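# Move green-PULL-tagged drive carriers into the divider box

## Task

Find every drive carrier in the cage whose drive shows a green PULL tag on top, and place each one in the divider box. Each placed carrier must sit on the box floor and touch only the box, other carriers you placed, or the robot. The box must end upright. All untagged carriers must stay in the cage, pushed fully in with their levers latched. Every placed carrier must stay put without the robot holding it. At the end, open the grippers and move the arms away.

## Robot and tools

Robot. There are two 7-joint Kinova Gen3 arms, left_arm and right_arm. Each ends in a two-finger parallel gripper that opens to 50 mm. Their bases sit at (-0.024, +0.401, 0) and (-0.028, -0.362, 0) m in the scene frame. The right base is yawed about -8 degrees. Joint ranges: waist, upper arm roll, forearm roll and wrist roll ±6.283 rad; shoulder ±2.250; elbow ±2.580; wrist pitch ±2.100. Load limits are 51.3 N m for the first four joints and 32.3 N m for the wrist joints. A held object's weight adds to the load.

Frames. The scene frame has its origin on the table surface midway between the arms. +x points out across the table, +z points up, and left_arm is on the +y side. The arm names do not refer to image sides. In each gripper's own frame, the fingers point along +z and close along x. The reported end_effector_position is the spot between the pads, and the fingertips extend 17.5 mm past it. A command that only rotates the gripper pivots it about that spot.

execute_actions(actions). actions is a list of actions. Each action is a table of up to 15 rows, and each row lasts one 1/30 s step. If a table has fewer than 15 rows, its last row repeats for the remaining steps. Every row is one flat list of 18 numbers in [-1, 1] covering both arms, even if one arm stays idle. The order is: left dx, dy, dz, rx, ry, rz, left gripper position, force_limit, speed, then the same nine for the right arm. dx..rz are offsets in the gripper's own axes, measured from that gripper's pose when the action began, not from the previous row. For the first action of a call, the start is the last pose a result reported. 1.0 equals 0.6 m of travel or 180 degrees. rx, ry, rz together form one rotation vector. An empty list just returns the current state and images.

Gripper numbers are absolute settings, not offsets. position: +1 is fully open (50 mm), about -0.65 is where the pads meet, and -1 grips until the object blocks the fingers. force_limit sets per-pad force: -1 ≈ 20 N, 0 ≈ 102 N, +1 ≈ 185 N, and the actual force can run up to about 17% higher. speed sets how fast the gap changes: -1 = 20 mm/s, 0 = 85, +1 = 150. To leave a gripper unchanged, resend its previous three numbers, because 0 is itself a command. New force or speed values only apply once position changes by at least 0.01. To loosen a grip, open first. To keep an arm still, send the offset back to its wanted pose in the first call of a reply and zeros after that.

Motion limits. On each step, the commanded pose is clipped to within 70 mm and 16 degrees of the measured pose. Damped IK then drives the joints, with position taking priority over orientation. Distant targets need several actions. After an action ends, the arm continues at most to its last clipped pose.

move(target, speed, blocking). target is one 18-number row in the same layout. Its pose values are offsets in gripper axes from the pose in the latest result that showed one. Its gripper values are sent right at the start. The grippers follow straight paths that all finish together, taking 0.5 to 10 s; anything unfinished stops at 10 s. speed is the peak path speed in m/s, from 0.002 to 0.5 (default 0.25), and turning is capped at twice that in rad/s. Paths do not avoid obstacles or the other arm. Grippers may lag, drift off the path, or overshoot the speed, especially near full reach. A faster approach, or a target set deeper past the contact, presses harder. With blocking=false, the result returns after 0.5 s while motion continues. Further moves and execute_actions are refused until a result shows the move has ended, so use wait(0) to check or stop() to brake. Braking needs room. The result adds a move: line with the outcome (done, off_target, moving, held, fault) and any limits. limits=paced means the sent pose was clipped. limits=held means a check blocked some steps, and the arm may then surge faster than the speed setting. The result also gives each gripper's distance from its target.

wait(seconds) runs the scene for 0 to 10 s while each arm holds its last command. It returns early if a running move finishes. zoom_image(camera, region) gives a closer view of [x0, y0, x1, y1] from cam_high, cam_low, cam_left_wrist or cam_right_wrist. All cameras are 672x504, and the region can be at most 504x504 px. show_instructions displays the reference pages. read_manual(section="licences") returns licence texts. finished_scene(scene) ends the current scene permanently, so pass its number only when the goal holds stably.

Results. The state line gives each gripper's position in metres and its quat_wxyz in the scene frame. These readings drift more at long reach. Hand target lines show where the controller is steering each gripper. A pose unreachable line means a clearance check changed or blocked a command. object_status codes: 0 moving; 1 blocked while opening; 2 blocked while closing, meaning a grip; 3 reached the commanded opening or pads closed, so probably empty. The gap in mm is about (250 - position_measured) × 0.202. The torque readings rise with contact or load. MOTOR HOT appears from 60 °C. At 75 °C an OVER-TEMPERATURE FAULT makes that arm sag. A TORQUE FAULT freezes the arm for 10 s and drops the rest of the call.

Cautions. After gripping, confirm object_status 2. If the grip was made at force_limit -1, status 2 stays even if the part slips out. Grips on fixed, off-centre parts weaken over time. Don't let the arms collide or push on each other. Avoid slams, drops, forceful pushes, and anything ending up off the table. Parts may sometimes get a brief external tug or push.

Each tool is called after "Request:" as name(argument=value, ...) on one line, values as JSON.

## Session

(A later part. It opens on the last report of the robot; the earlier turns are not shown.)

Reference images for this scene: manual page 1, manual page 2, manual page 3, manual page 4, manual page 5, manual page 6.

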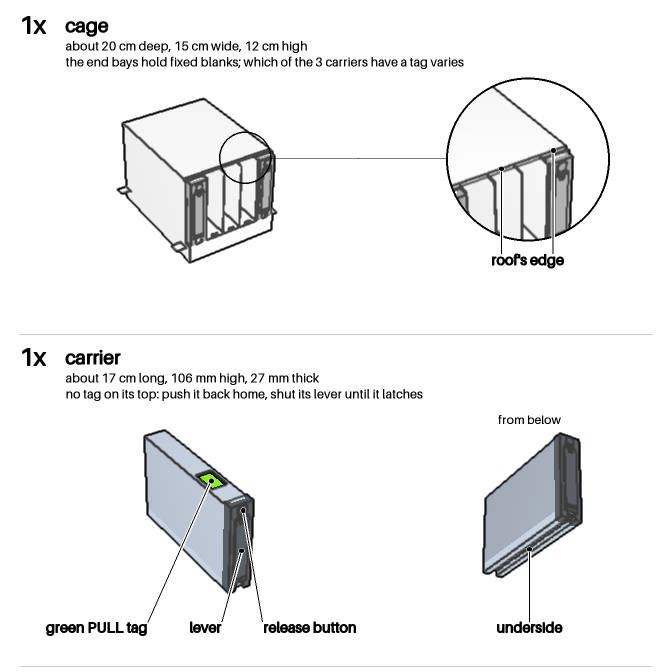

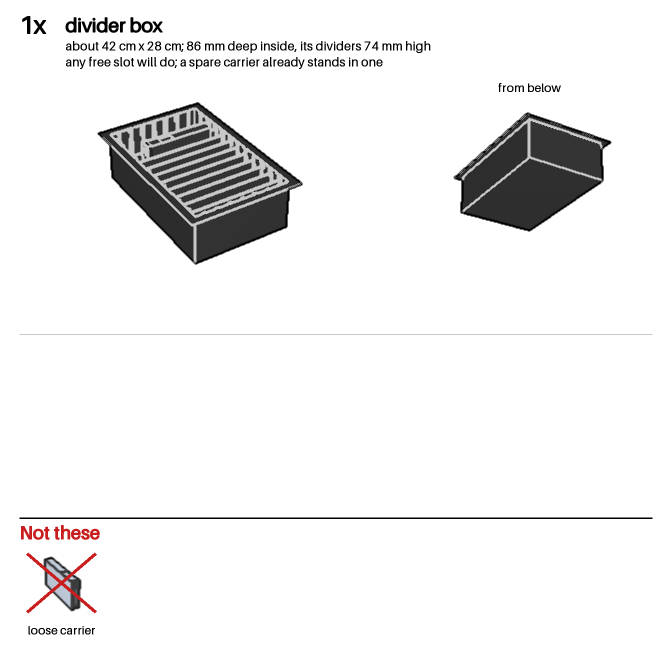

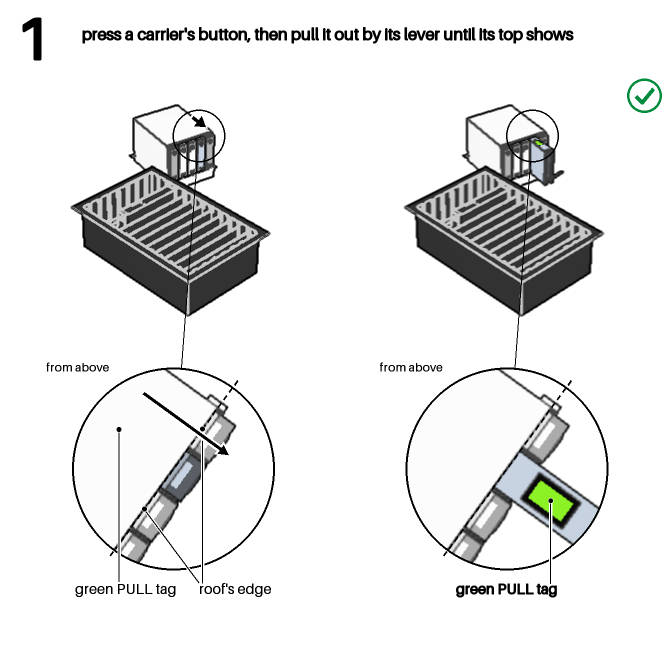

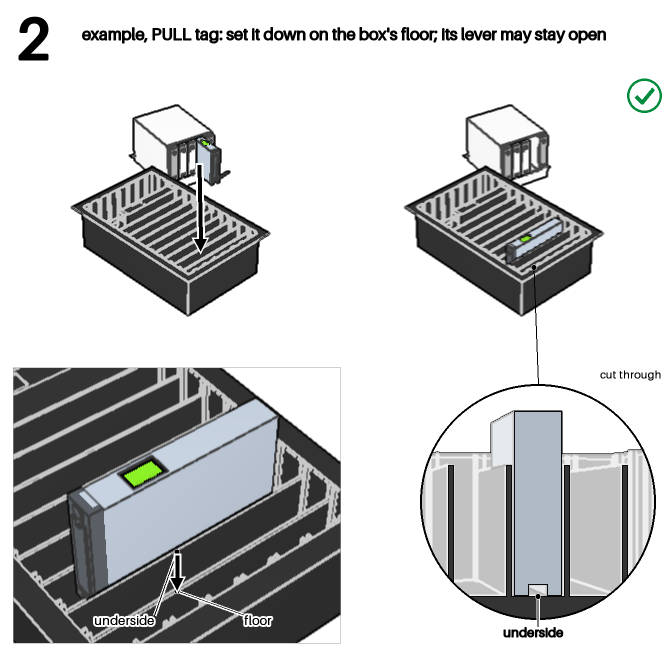

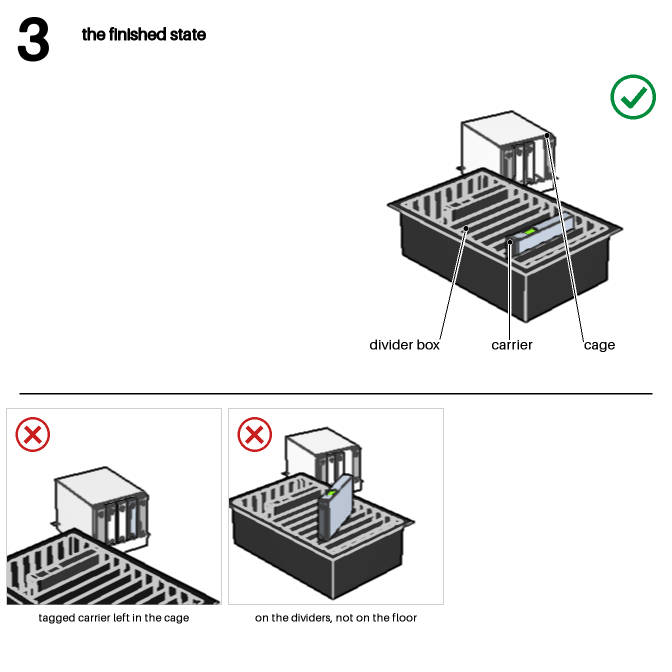

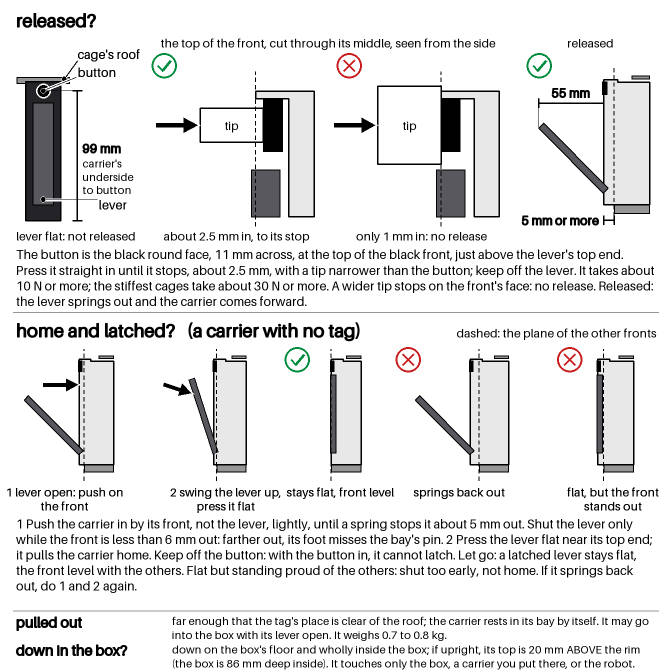

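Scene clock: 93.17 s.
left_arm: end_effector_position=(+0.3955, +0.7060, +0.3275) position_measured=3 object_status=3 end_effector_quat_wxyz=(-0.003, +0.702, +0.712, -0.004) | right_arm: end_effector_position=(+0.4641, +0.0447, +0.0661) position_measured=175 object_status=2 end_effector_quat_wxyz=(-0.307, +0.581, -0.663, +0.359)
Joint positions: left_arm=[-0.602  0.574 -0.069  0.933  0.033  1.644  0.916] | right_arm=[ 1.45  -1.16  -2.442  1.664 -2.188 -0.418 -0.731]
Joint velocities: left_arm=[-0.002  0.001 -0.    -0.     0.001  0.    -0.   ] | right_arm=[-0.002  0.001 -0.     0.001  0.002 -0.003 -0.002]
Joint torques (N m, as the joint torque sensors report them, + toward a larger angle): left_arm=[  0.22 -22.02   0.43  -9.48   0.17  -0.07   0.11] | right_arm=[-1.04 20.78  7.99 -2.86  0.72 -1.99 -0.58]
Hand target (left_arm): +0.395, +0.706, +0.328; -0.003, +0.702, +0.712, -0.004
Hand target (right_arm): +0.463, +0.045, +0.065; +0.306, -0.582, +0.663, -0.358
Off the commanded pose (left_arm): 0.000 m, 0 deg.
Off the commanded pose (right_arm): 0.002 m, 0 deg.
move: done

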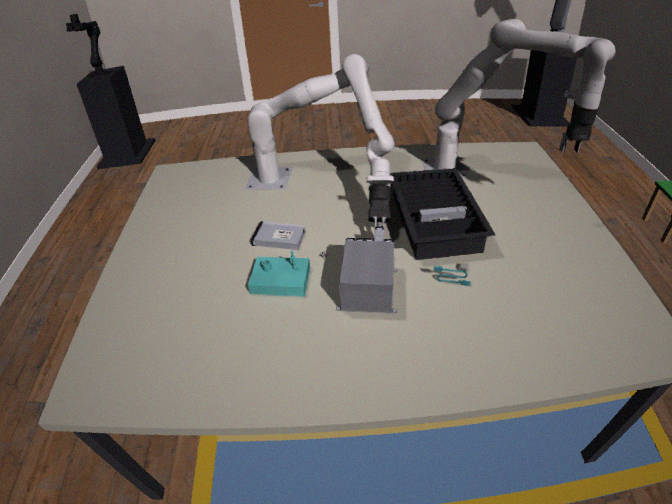

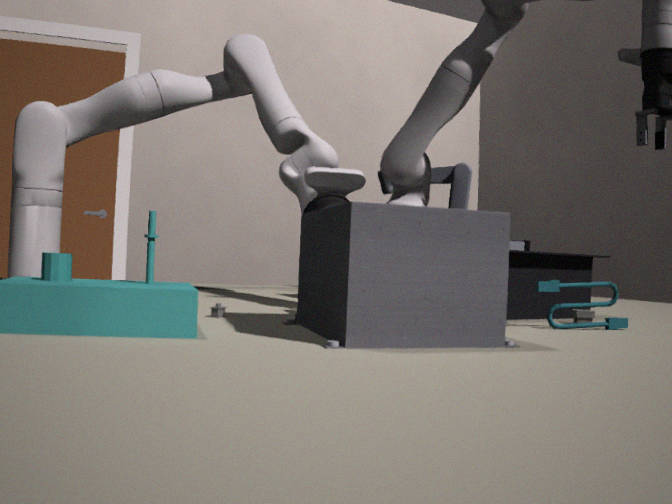

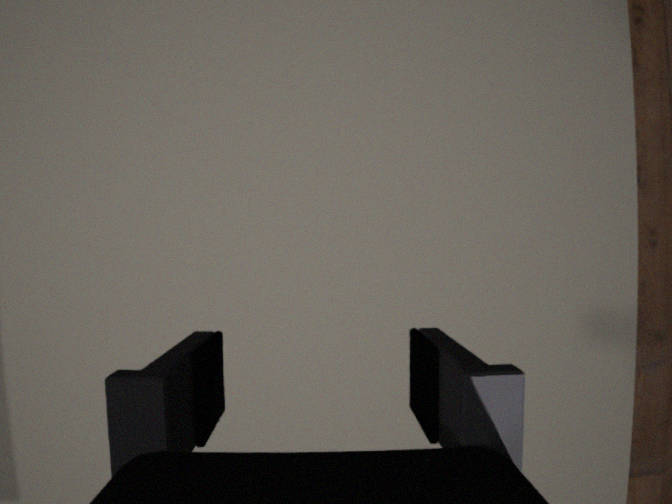

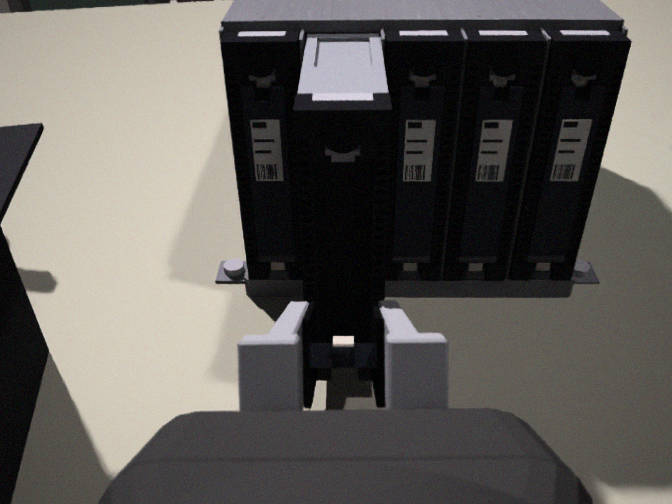

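Request:
move(target=[0,0,0,0,0,0,1,0,0, 0,-0.054,0.077,0,0,0,-1,0,0], speed=0.05)

Request:
move(target=[0,0,0,0,0,0,1,0,0, 0,0,0,0,0,0,1,0,0])

Request:
move(target=[0,0,0,0,0,0,1,0,0, 0,0.048,-0.083,0,0,0,1,0,0], speed=0.1)

Request:
move(target=[0,0,0,0,0,0,1,0,0, 0,0,0,0,0,0,-1,0,0])

Request:
move(target=[0,0,0,0,0,0,1,0,0, 0,-0.043,0.0615,0,0,0,-1,0,0], speed=0.04)

Request:
move(target=[0,0,0,0,0,0,1,0,0, 0,-0.058,0.012,0,0,0,-1,0,0], speed=0.03)

Request:
move(target=[0,0,0,0,0,0,1,0,0, 0,-0.016,0.018,0,0,0,-1,0,0], speed=0.02)

Request:
move(target=[0,0,0,0,0,0,1,0,0, 0,0.04,-0.07,0,0,0,-1,0,0], speed=0.08)

Scene clock: 100.00 s.
left_arm: end_effector_position=(+0.3955, +0.7060, +0.3275) position_measured=3 object_status=3 end_effector_quat_wxyz=(-0.003, +0.702, +0.712, -0.004) | right_arm: end_effector_position=(+0.5183, +0.0374, +0.0664) position_measured=175 object_status=2 end_effector_quat_wxyz=(-0.306, +0.582, -0.663, +0.358)
Joint positions: left_arm=[-0.602  0.574 -0.069  0.933  0.033  1.644  0.916] | right_arm=[ 1.564 -1.177 -2.437  1.593 -2.162 -0.373 -0.681]
Joint velocities: left_arm=[-0.001 -0.001 -0.    -0.     0.001  0.001 -0.001] | right_arm=[-0.     0.001 -0.001  0.001 -0.002 -0.001  0.002]
Joint torques (N m, as the joint torque sensors report them, + toward a larger angle): left_arm=[  0.07 -22.03   0.34  -9.67   0.28  -0.07   0.07] | right_arm=[ 1.27 21.87 10.29 -5.66  1.47 -1.57 -0.09]
Hand target (left_arm): +0.395, +0.706, +0.328; -0.003, +0.702, +0.712, -0.004
Hand target (right_arm): +0.520, +0.037, +0.067; +0.307, -0.581, +0.663, -0.359
Off the commanded pose (left_arm): 0.000 m, 0 deg.
Off the commanded pose (right_arm): 0.002 m, 0 deg.
move: done

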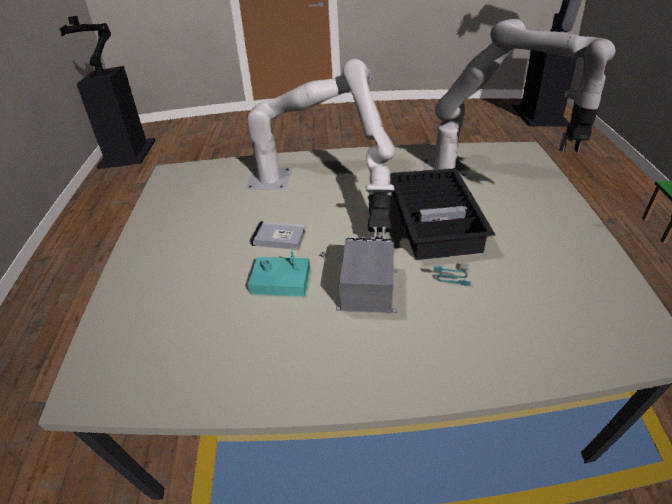

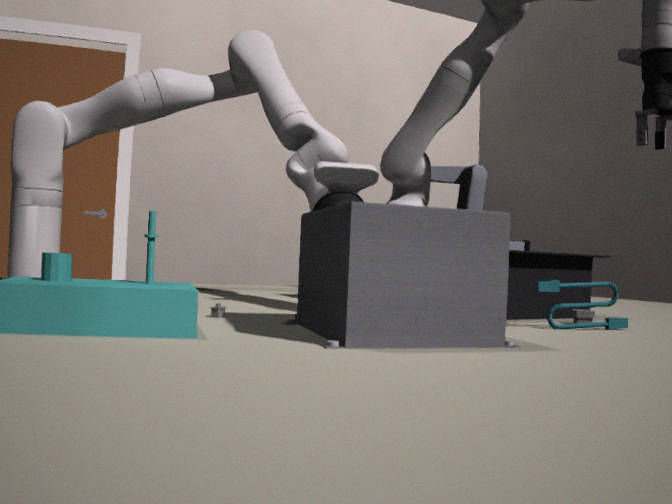

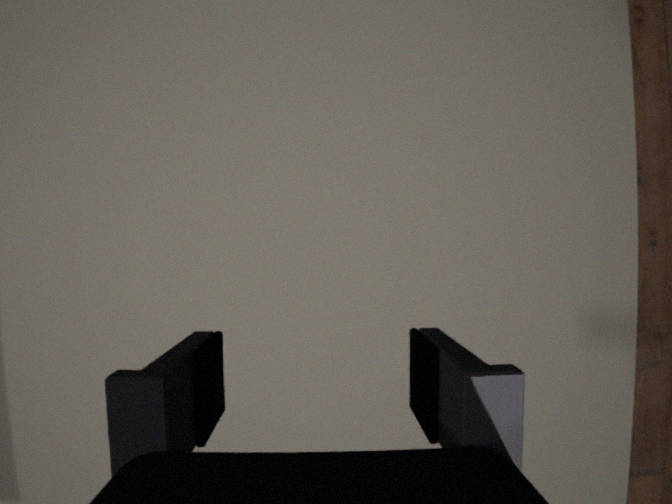

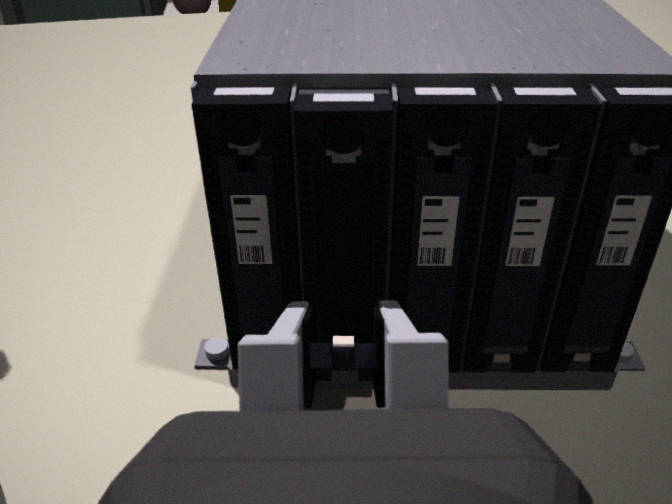

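Scene clock: 100.67 s.
left_arm: end_effector_position=(+0.3955, +0.7060, +0.3275) position_measured=3 object_status=3 end_effector_quat_wxyz=(-0.003, +0.702, +0.712, -0.004) | right_arm: end_effector_position=(+0.5183, +0.0374, +0.0664) position_measured=3 object_status=3 end_effector_quat_wxyz=(-0.306, +0.582, -0.663, +0.358)
Joint positions: left_arm=[-0.602  0.574 -0.069  0.933  0.033  1.644  0.916] | right_arm=[ 1.564 -1.178 -2.437  1.593 -2.162 -0.373 -0.68 ]
Joint velocities: left_arm=[ 0.    -0.    -0.001 -0.    -0.001  0.    -0.   ] | right_arm=[ 0.001 -0.    -0.001 -0.002 -0.001 -0.001 -0.   ]
Joint torques (N m, as the joint torque sensors report them, + toward a larger angle): left_arm=[  0.3  -21.97   0.27  -9.75   0.17   0.     0.05] | right_arm=[ 0.02 21.95  9.1  -4.73  0.93 -1.91 -0.14]
Hand target (left_arm): +0.395, +0.706, +0.328; -0.003, +0.702, +0.712, -0.004
Hand target (right_arm): +0.518, +0.037, +0.066; +0.306, -0.582, +0.663, -0.358
Off the commanded pose (left_arm): 0.000 m, 0 deg.
Off the commanded pose (right_arm): 0.000 m, 0 deg.
move: done

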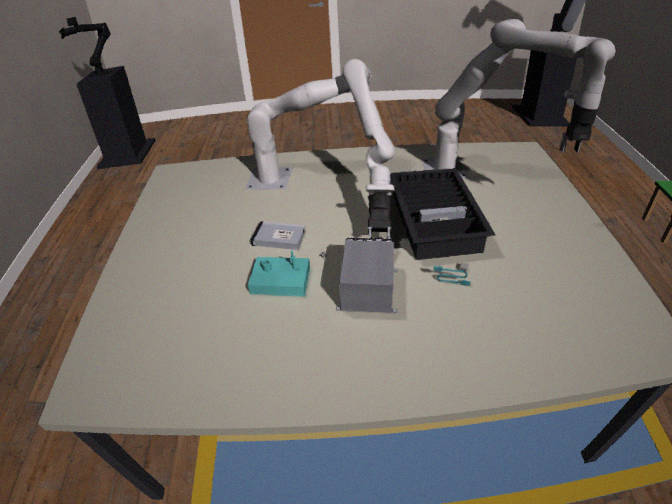

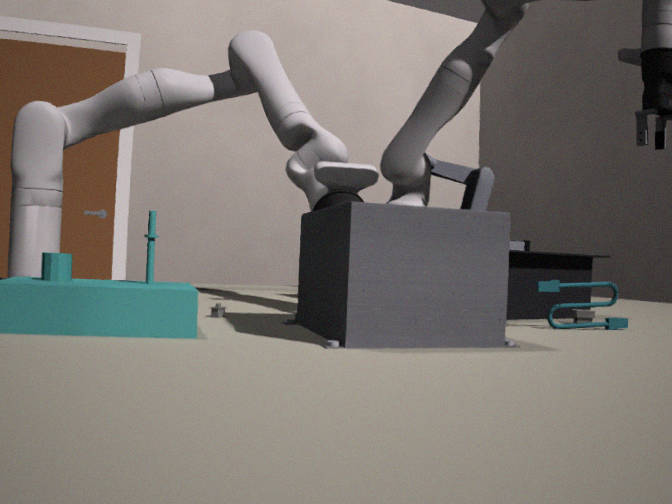

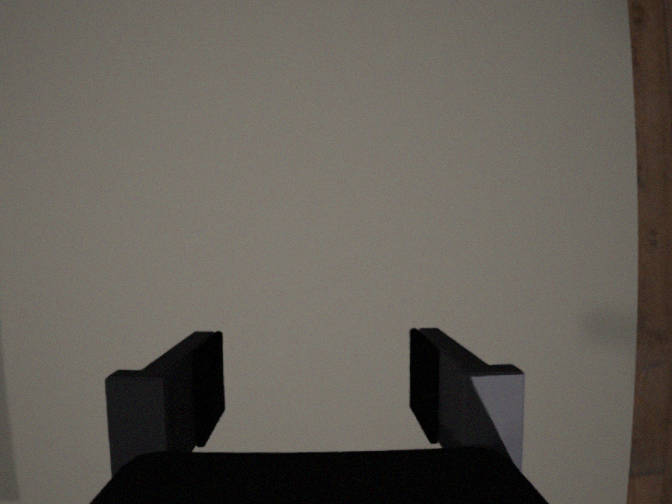

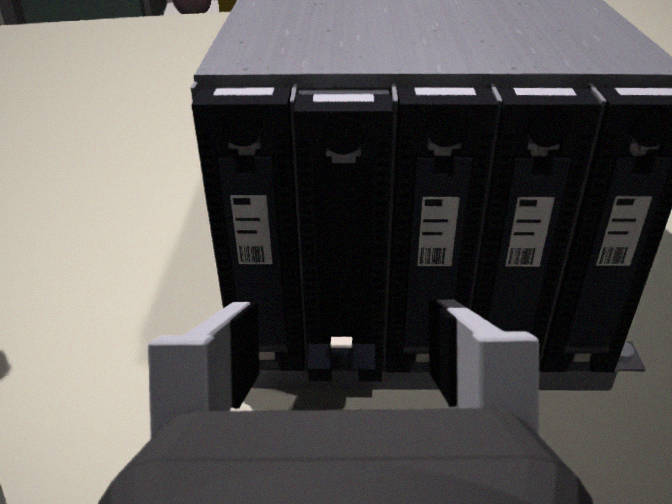

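Scene clock: 101.57 s.
left_arm: end_effector_position=(+0.3955, +0.7060, +0.3275) position_measured=3 object_status=3 end_effector_quat_wxyz=(-0.003, +0.702, +0.712, -0.004) | right_arm: end_effector_position=(+0.4618, +0.0449, +0.0703) position_measured=3 object_status=3 end_effector_quat_wxyz=(-0.306, +0.582, -0.663, +0.358)
Joint positions: left_arm=[-0.602  0.574 -0.069  0.933  0.033  1.644  0.916] | right_arm=[ 1.447 -1.147 -2.446  1.668 -2.19  -0.426 -0.721]
Joint velocities: left_arm=[-0.002  0.     0.    -0.    -0.001  0.    -0.   ] | right_arm=[-0.007  0.002 -0.001  0.001  0.001  0.    -0.   ]
Joint torques (N m, as the joint torque sensors report them, + toward a larger angle): left_arm=[  0.1  -21.97   0.26  -9.66   0.17   0.     0.13] | right_arm=[-0.25 21.08  8.91 -4.31  1.   -1.88 -0.03]
Hand target (left_arm): +0.395, +0.706, +0.328; -0.003, +0.702, +0.712, -0.004
Hand target (right_arm): +0.462, +0.045, +0.070; +0.306, -0.582, +0.663, -0.358
Off the commanded pose (left_arm): 0.000 m, 0 deg.
Off the commanded pose (right_arm): 0.001 m, 0 deg.
move: done

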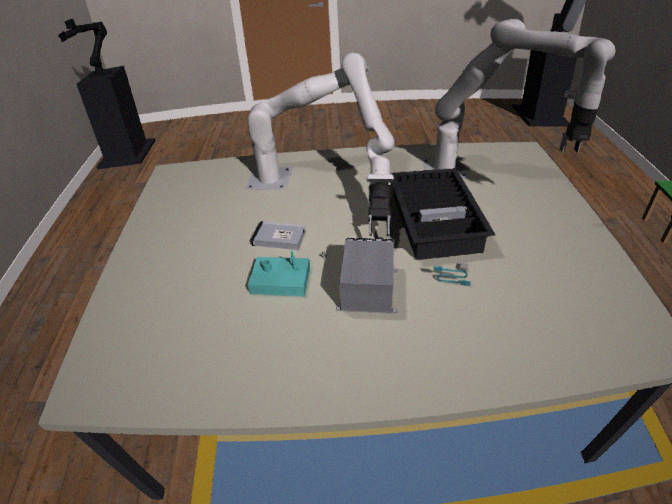

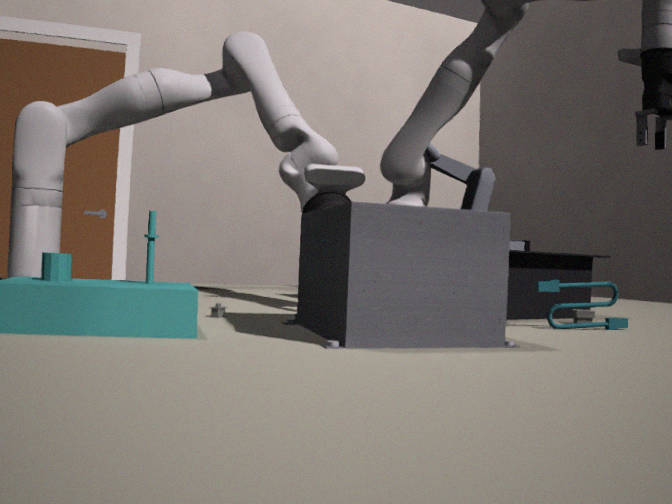

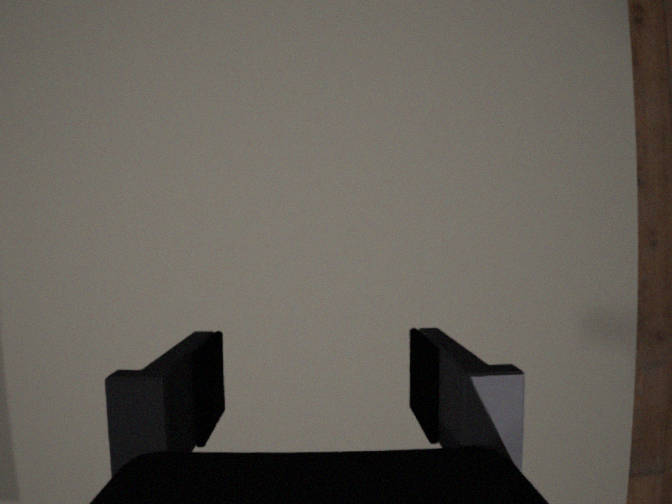

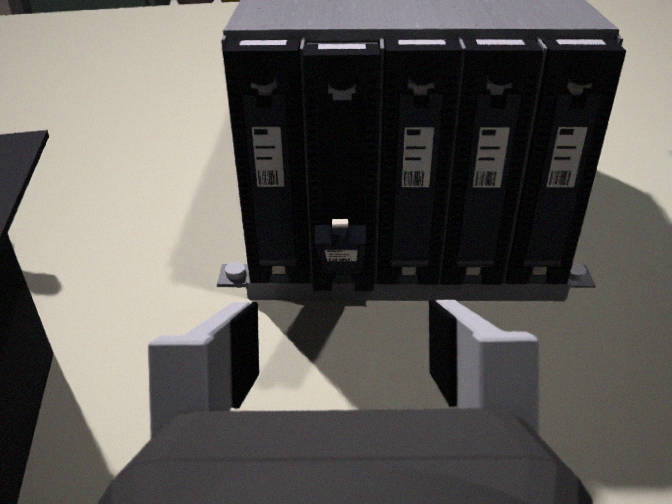

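Scene clock: 102.40 s.
left_arm: end_effector_position=(+0.3955, +0.7060, +0.3275) position_measured=3 object_status=3 end_effector_quat_wxyz=(-0.003, +0.702, +0.712, -0.004) | right_arm: end_effector_position=(+0.4618, +0.0449, +0.0703) position_measured=253 object_status=3 end_effector_quat_wxyz=(-0.306, +0.582, -0.663, +0.358)
Joint positions: left_arm=[-0.602  0.574 -0.069  0.933  0.033  1.644  0.916] | right_arm=[ 1.447 -1.147 -2.446  1.668 -2.19  -0.426 -0.721]
Joint velocities: left_arm=[-0.001 -0.    -0.    -0.     0.001  0.001 -0.   ] | right_arm=[-0.    -0.     0.001  0.002 -0.    -0.001 -0.   ]
Joint torques (N m, as the joint torque sensors report them, + toward a larger angle): left_arm=[  0.36 -22.08   0.39  -9.78   0.3    0.05   0.14] | right_arm=[-0.02 20.98  9.   -4.08  1.1  -1.71 -0.01]
Hand target (left_arm): +0.395, +0.706, +0.328; -0.003, +0.702, +0.712, -0.004
Hand target (right_arm): +0.462, +0.045, +0.070; +0.306, -0.582, +0.663, -0.358
Off the commanded pose (left_arm): 0.000 m, 0 deg.
Off the commanded pose (right_arm): 0.000 m, 0 deg.
move: done

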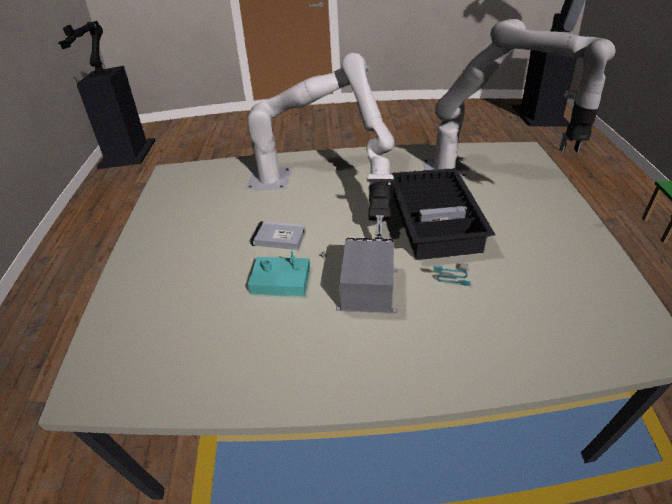

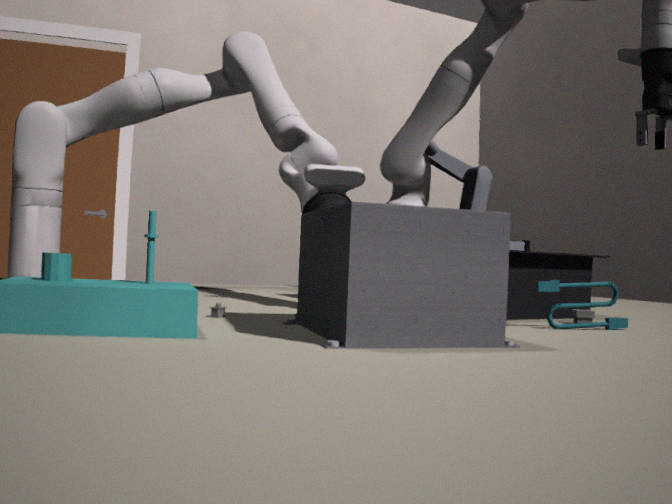

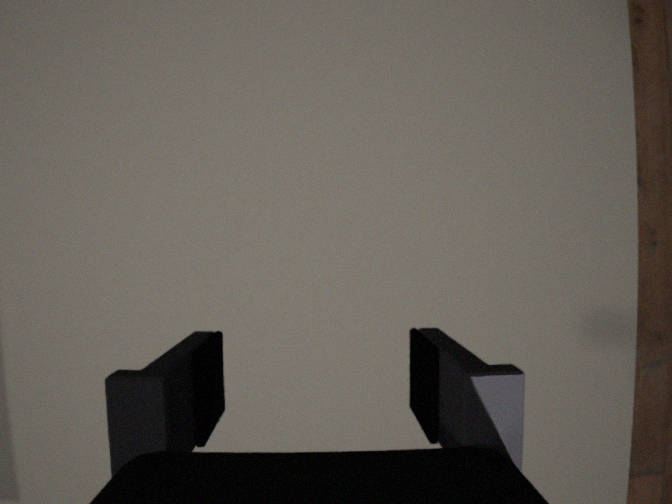

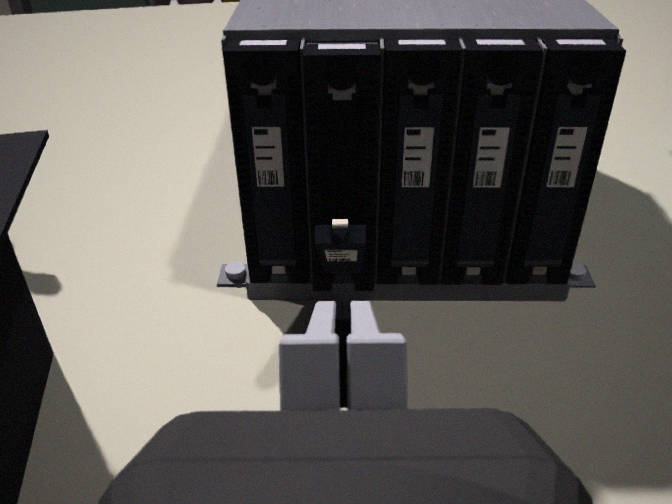

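Scene clock: 103.80 s.
left_arm: end_effector_position=(+0.3955, +0.7060, +0.3275) position_measured=3 object_status=3 end_effector_quat_wxyz=(-0.003, +0.702, +0.712, -0.004) | right_arm: end_effector_position=(+0.5056, +0.0394, +0.0705) position_measured=253 object_status=3 end_effector_quat_wxyz=(-0.306, +0.582, -0.663, +0.358)
Joint positions: left_arm=[-0.602  0.574 -0.069  0.933  0.033  1.644  0.916] | right_arm=[ 1.539 -1.162 -2.44   1.613 -2.167 -0.387 -0.683]
Joint velocities: left_arm=[ 0.002 -0.001 -0.001  0.     0.001  0.002 -0.   ] | right_arm=[ 0.002 -0.001 -0.    -0.004 -0.001  0.     0.001]
Joint torques (N m, as the joint torque sensors report them, + toward a larger angle): left_arm=[  0.2  -21.91   0.42  -9.57   0.19  -0.01   0.05] | right_arm=[ 0.62 21.52  9.72 -4.52  1.11 -1.89 -0.11]
Hand target (left_arm): +0.395, +0.706, +0.328; -0.003, +0.702, +0.712, -0.004
Hand target (right_arm): +0.506, +0.039, +0.071; +0.306, -0.582, +0.663, -0.358
Off the commanded pose (left_arm): 0.000 m, 0 deg.
Off the commanded pose (right_arm): 0.001 m, 0 deg.
move: done

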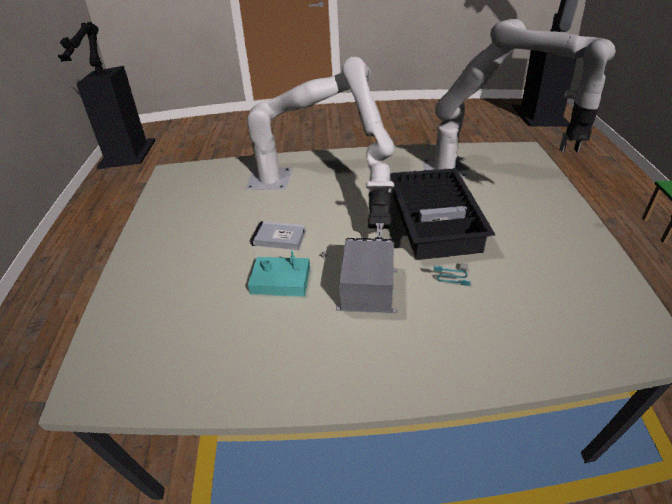

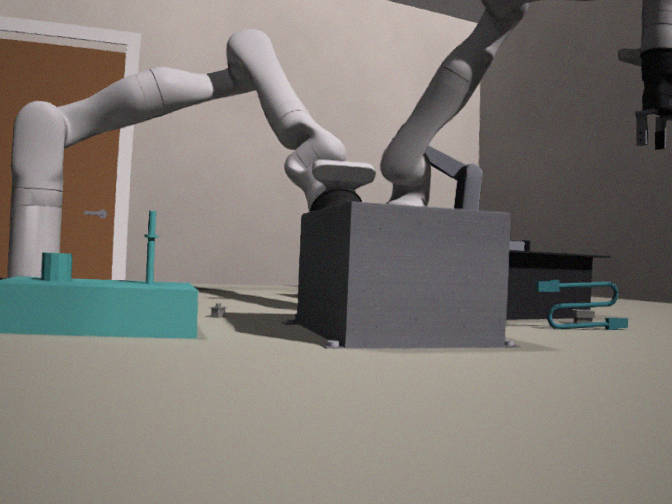

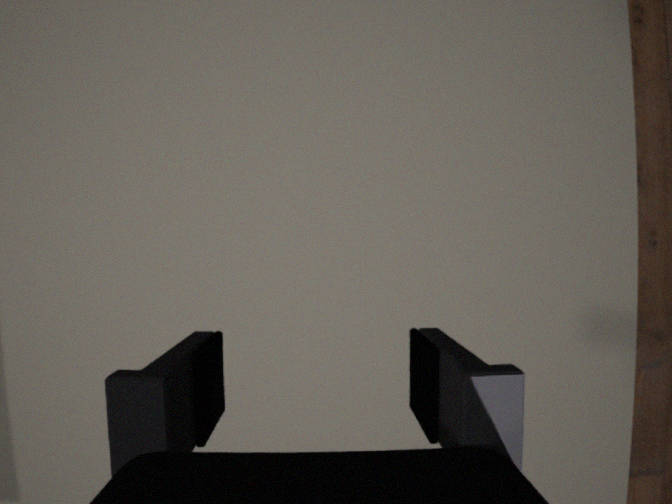

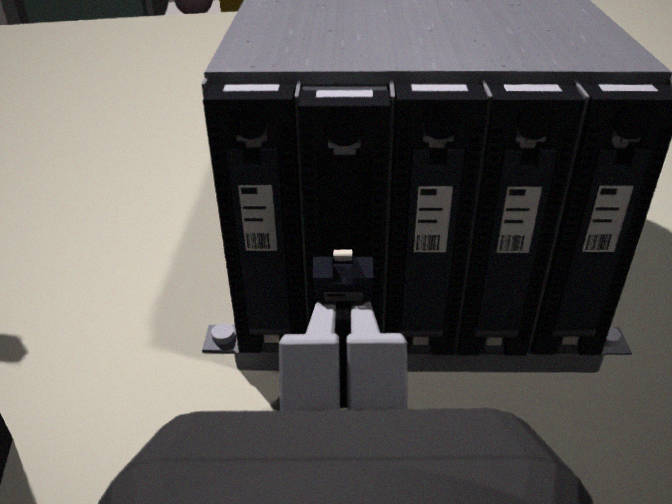

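Scene clock: 105.23 s.
left_arm: end_effector_position=(+0.3955, +0.7060, +0.3275) position_measured=3 object_status=3 end_effector_quat_wxyz=(-0.003, +0.702, +0.712, -0.004) | right_arm: end_effector_position=(+0.5289, +0.0375, +0.0934) position_measured=253 object_status=3 end_effector_quat_wxyz=(-0.305, +0.584, -0.662, +0.356)
Joint positions: left_arm=[-0.602  0.574 -0.069  0.933  0.033  1.644  0.916] | right_arm=[ 1.6   -1.111 -2.462  1.583 -2.166 -0.401 -0.601]
Joint velocities: left_arm=[-0.     0.     0.001  0.    -0.     0.002  0.   ] | right_arm=[-0.     0.001 -0.    -0.002 -0.003  0.002  0.002]
Joint torques (N m, as the joint torque sensors report them, + toward a larger angle): left_arm=[  0.16 -22.09   0.35  -9.7    0.25  -0.08   0.08] | right_arm=[ 1.   22.38 10.31 -5.88  1.19 -2.27 -0.23]
Hand target (left_arm): +0.396, +0.706, +0.328; -0.003, +0.702, +0.712, -0.004
Hand target (right_arm): +0.531, +0.036, +0.095; +0.306, -0.582, +0.663, -0.358
Off the commanded pose (left_arm): 0.000 m, 0 deg.
Off the commanded pose (right_arm): 0.003 m, 0 deg.
move: done

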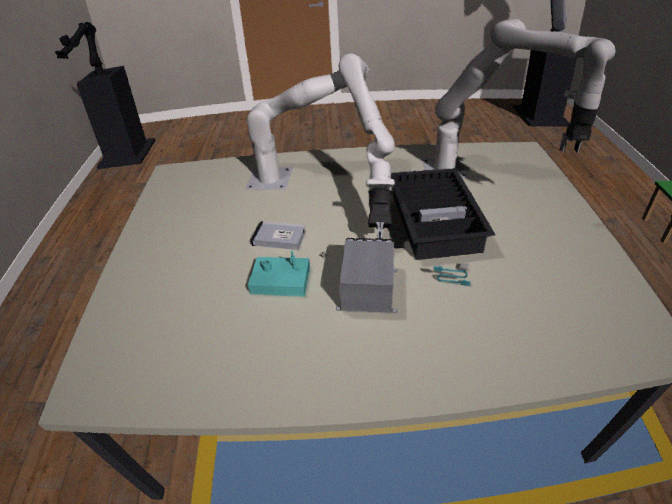

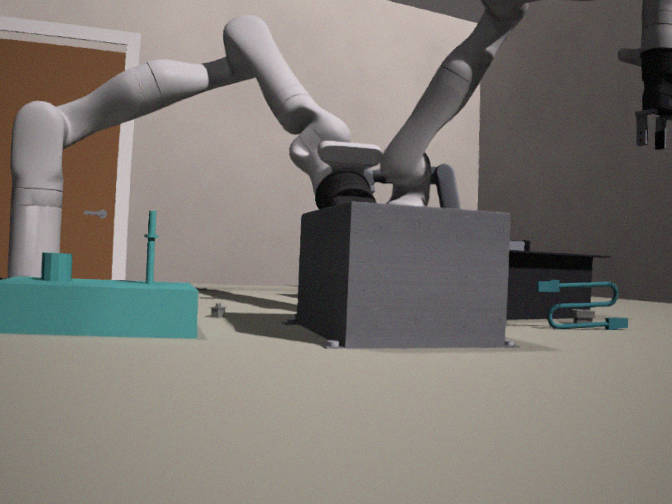

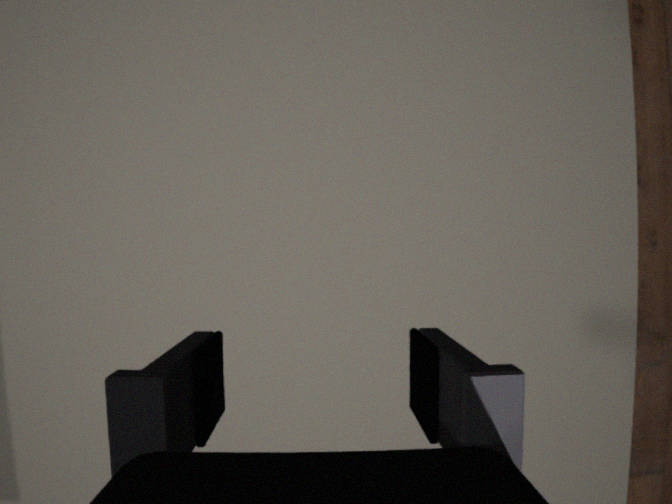

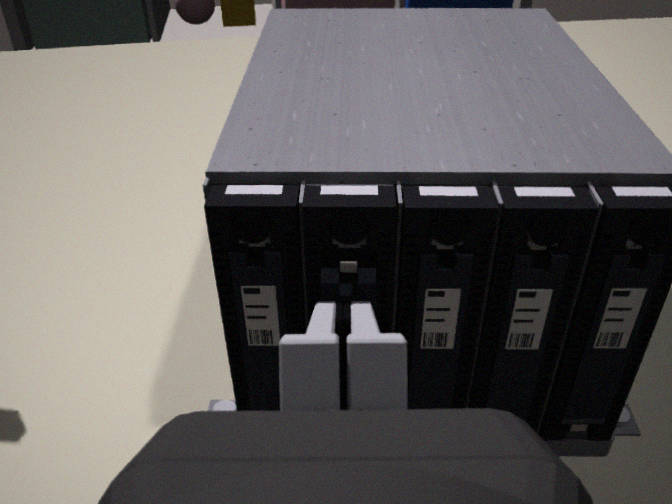

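Scene clock: 106.17 s.
left_arm: end_effector_position=(+0.3955, +0.7060, +0.3275) position_measured=3 object_status=3 end_effector_quat_wxyz=(-0.003, +0.702, +0.712, -0.004) | right_arm: end_effector_position=(+0.5408, +0.0371, +0.0937) position_measured=253 object_status=3 end_effector_quat_wxyz=(-0.305, +0.585, -0.662, +0.355)
Joint positions: left_arm=[-0.602  0.574 -0.069  0.933  0.033  1.644  0.916] | right_arm=[ 1.63  -1.111 -2.47   1.561 -2.165 -0.397 -0.579]
Joint velocities: left_arm=[-0.001  0.    -0.001 -0.     0.    -0.001  0.   ] | right_arm=[ 0.001  0.001  0.     0.    -0.002 -0.     0.001]
Joint torques (N m, as the joint torque sensors report them, + toward a larger angle): left_arm=[  0.25 -22.03   0.31  -9.68   0.18  -0.02   0.04] | right_arm=[ 2.18 22.2  10.44 -6.84  1.78 -1.57 -0.1 ]
Hand target (left_arm): +0.396, +0.706, +0.328; -0.003, +0.702, +0.712, -0.004
Hand target (right_arm): +0.543, +0.036, +0.095; +0.305, -0.584, +0.662, -0.356
Off the commanded pose (left_arm): 0.000 m, 0 deg.
Off the commanded pose (right_arm): 0.003 m, 0 deg.
move: done

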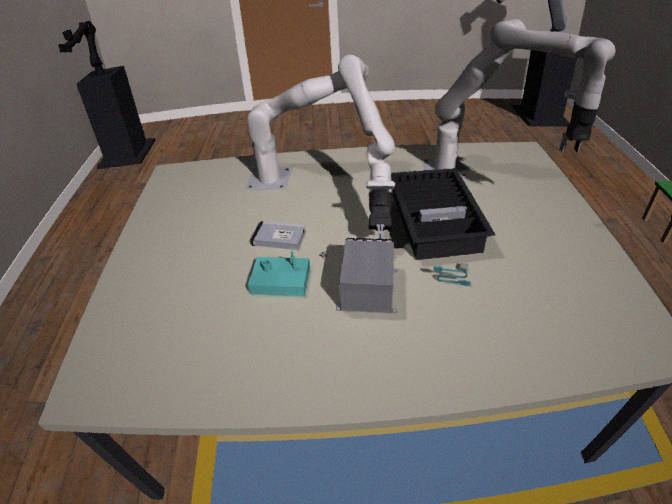

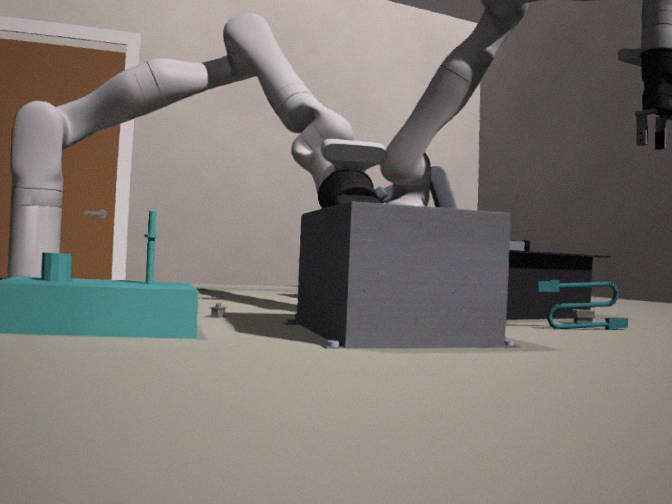

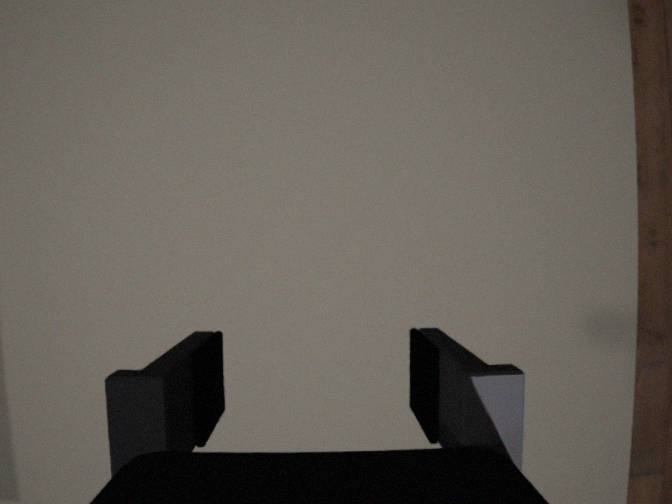

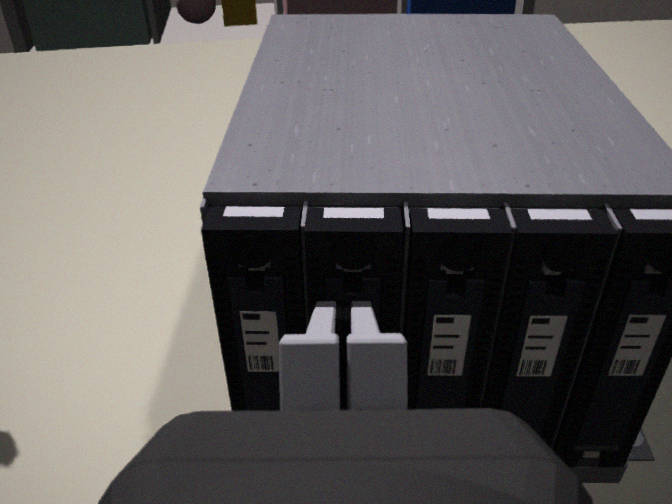

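Scene clock: 107.10 s.
left_arm: end_effector_position=(+0.3955, +0.7060, +0.3275) position_measured=3 object_status=3 end_effector_quat_wxyz=(-0.003, +0.702, +0.712, -0.004) | right_arm: end_effector_position=(+0.4933, +0.0430, +0.0976) position_measured=253 object_status=3 end_effector_quat_wxyz=(-0.305, +0.585, -0.662, +0.355)
Joint positions: left_arm=[-0.602  0.574 -0.069  0.933  0.033  1.644  0.916] | right_arm=[ 1.526 -1.085 -2.463  1.635 -2.18  -0.432 -0.625]
Joint velocities: left_arm=[-0.    -0.001  0.     0.     0.    -0.     0.   ] | right_arm=[-0.004  0.002 -0.001  0.001  0.001  0.001 -0.001]
Joint torques (N m, as the joint torque sensors report them, + toward a larger angle): left_arm=[  0.3  -21.99   0.4   -9.68   0.13  -0.02   0.08] | right_arm=[-0.16 21.01  8.47 -4.85  1.15 -1.66 -0.13]
Hand target (left_arm): +0.396, +0.706, +0.328; -0.003, +0.702, +0.712, -0.004
Hand target (right_arm): +0.493, +0.043, +0.098; +0.305, -0.585, +0.662, -0.355
Off the commanded pose (left_arm): 0.000 m, 0 deg.
Off the commanded pose (right_arm): 0.000 m, 0 deg.
move: done

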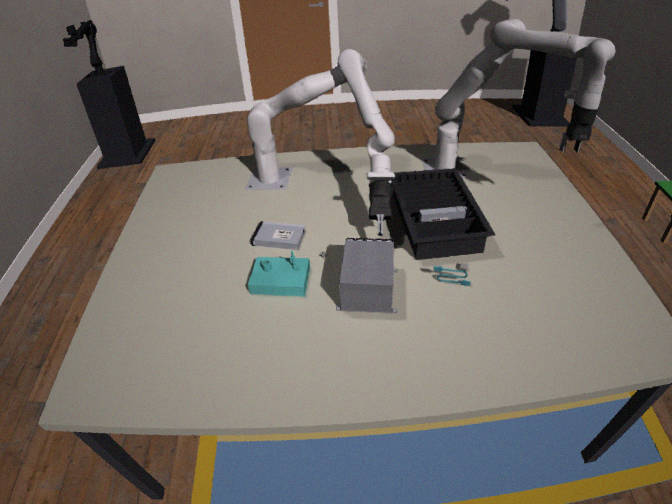

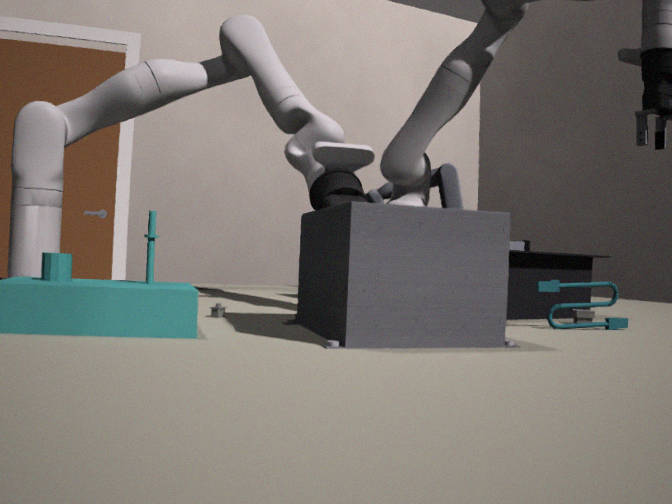

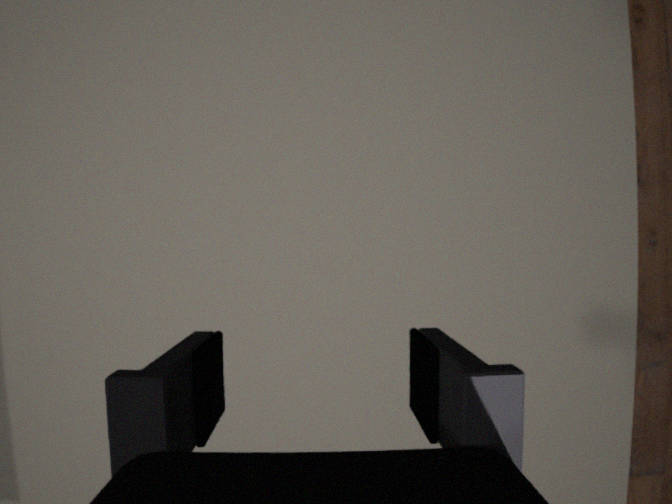

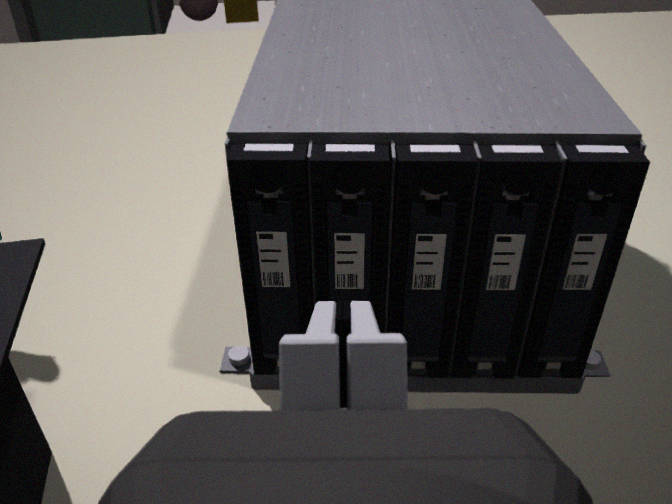

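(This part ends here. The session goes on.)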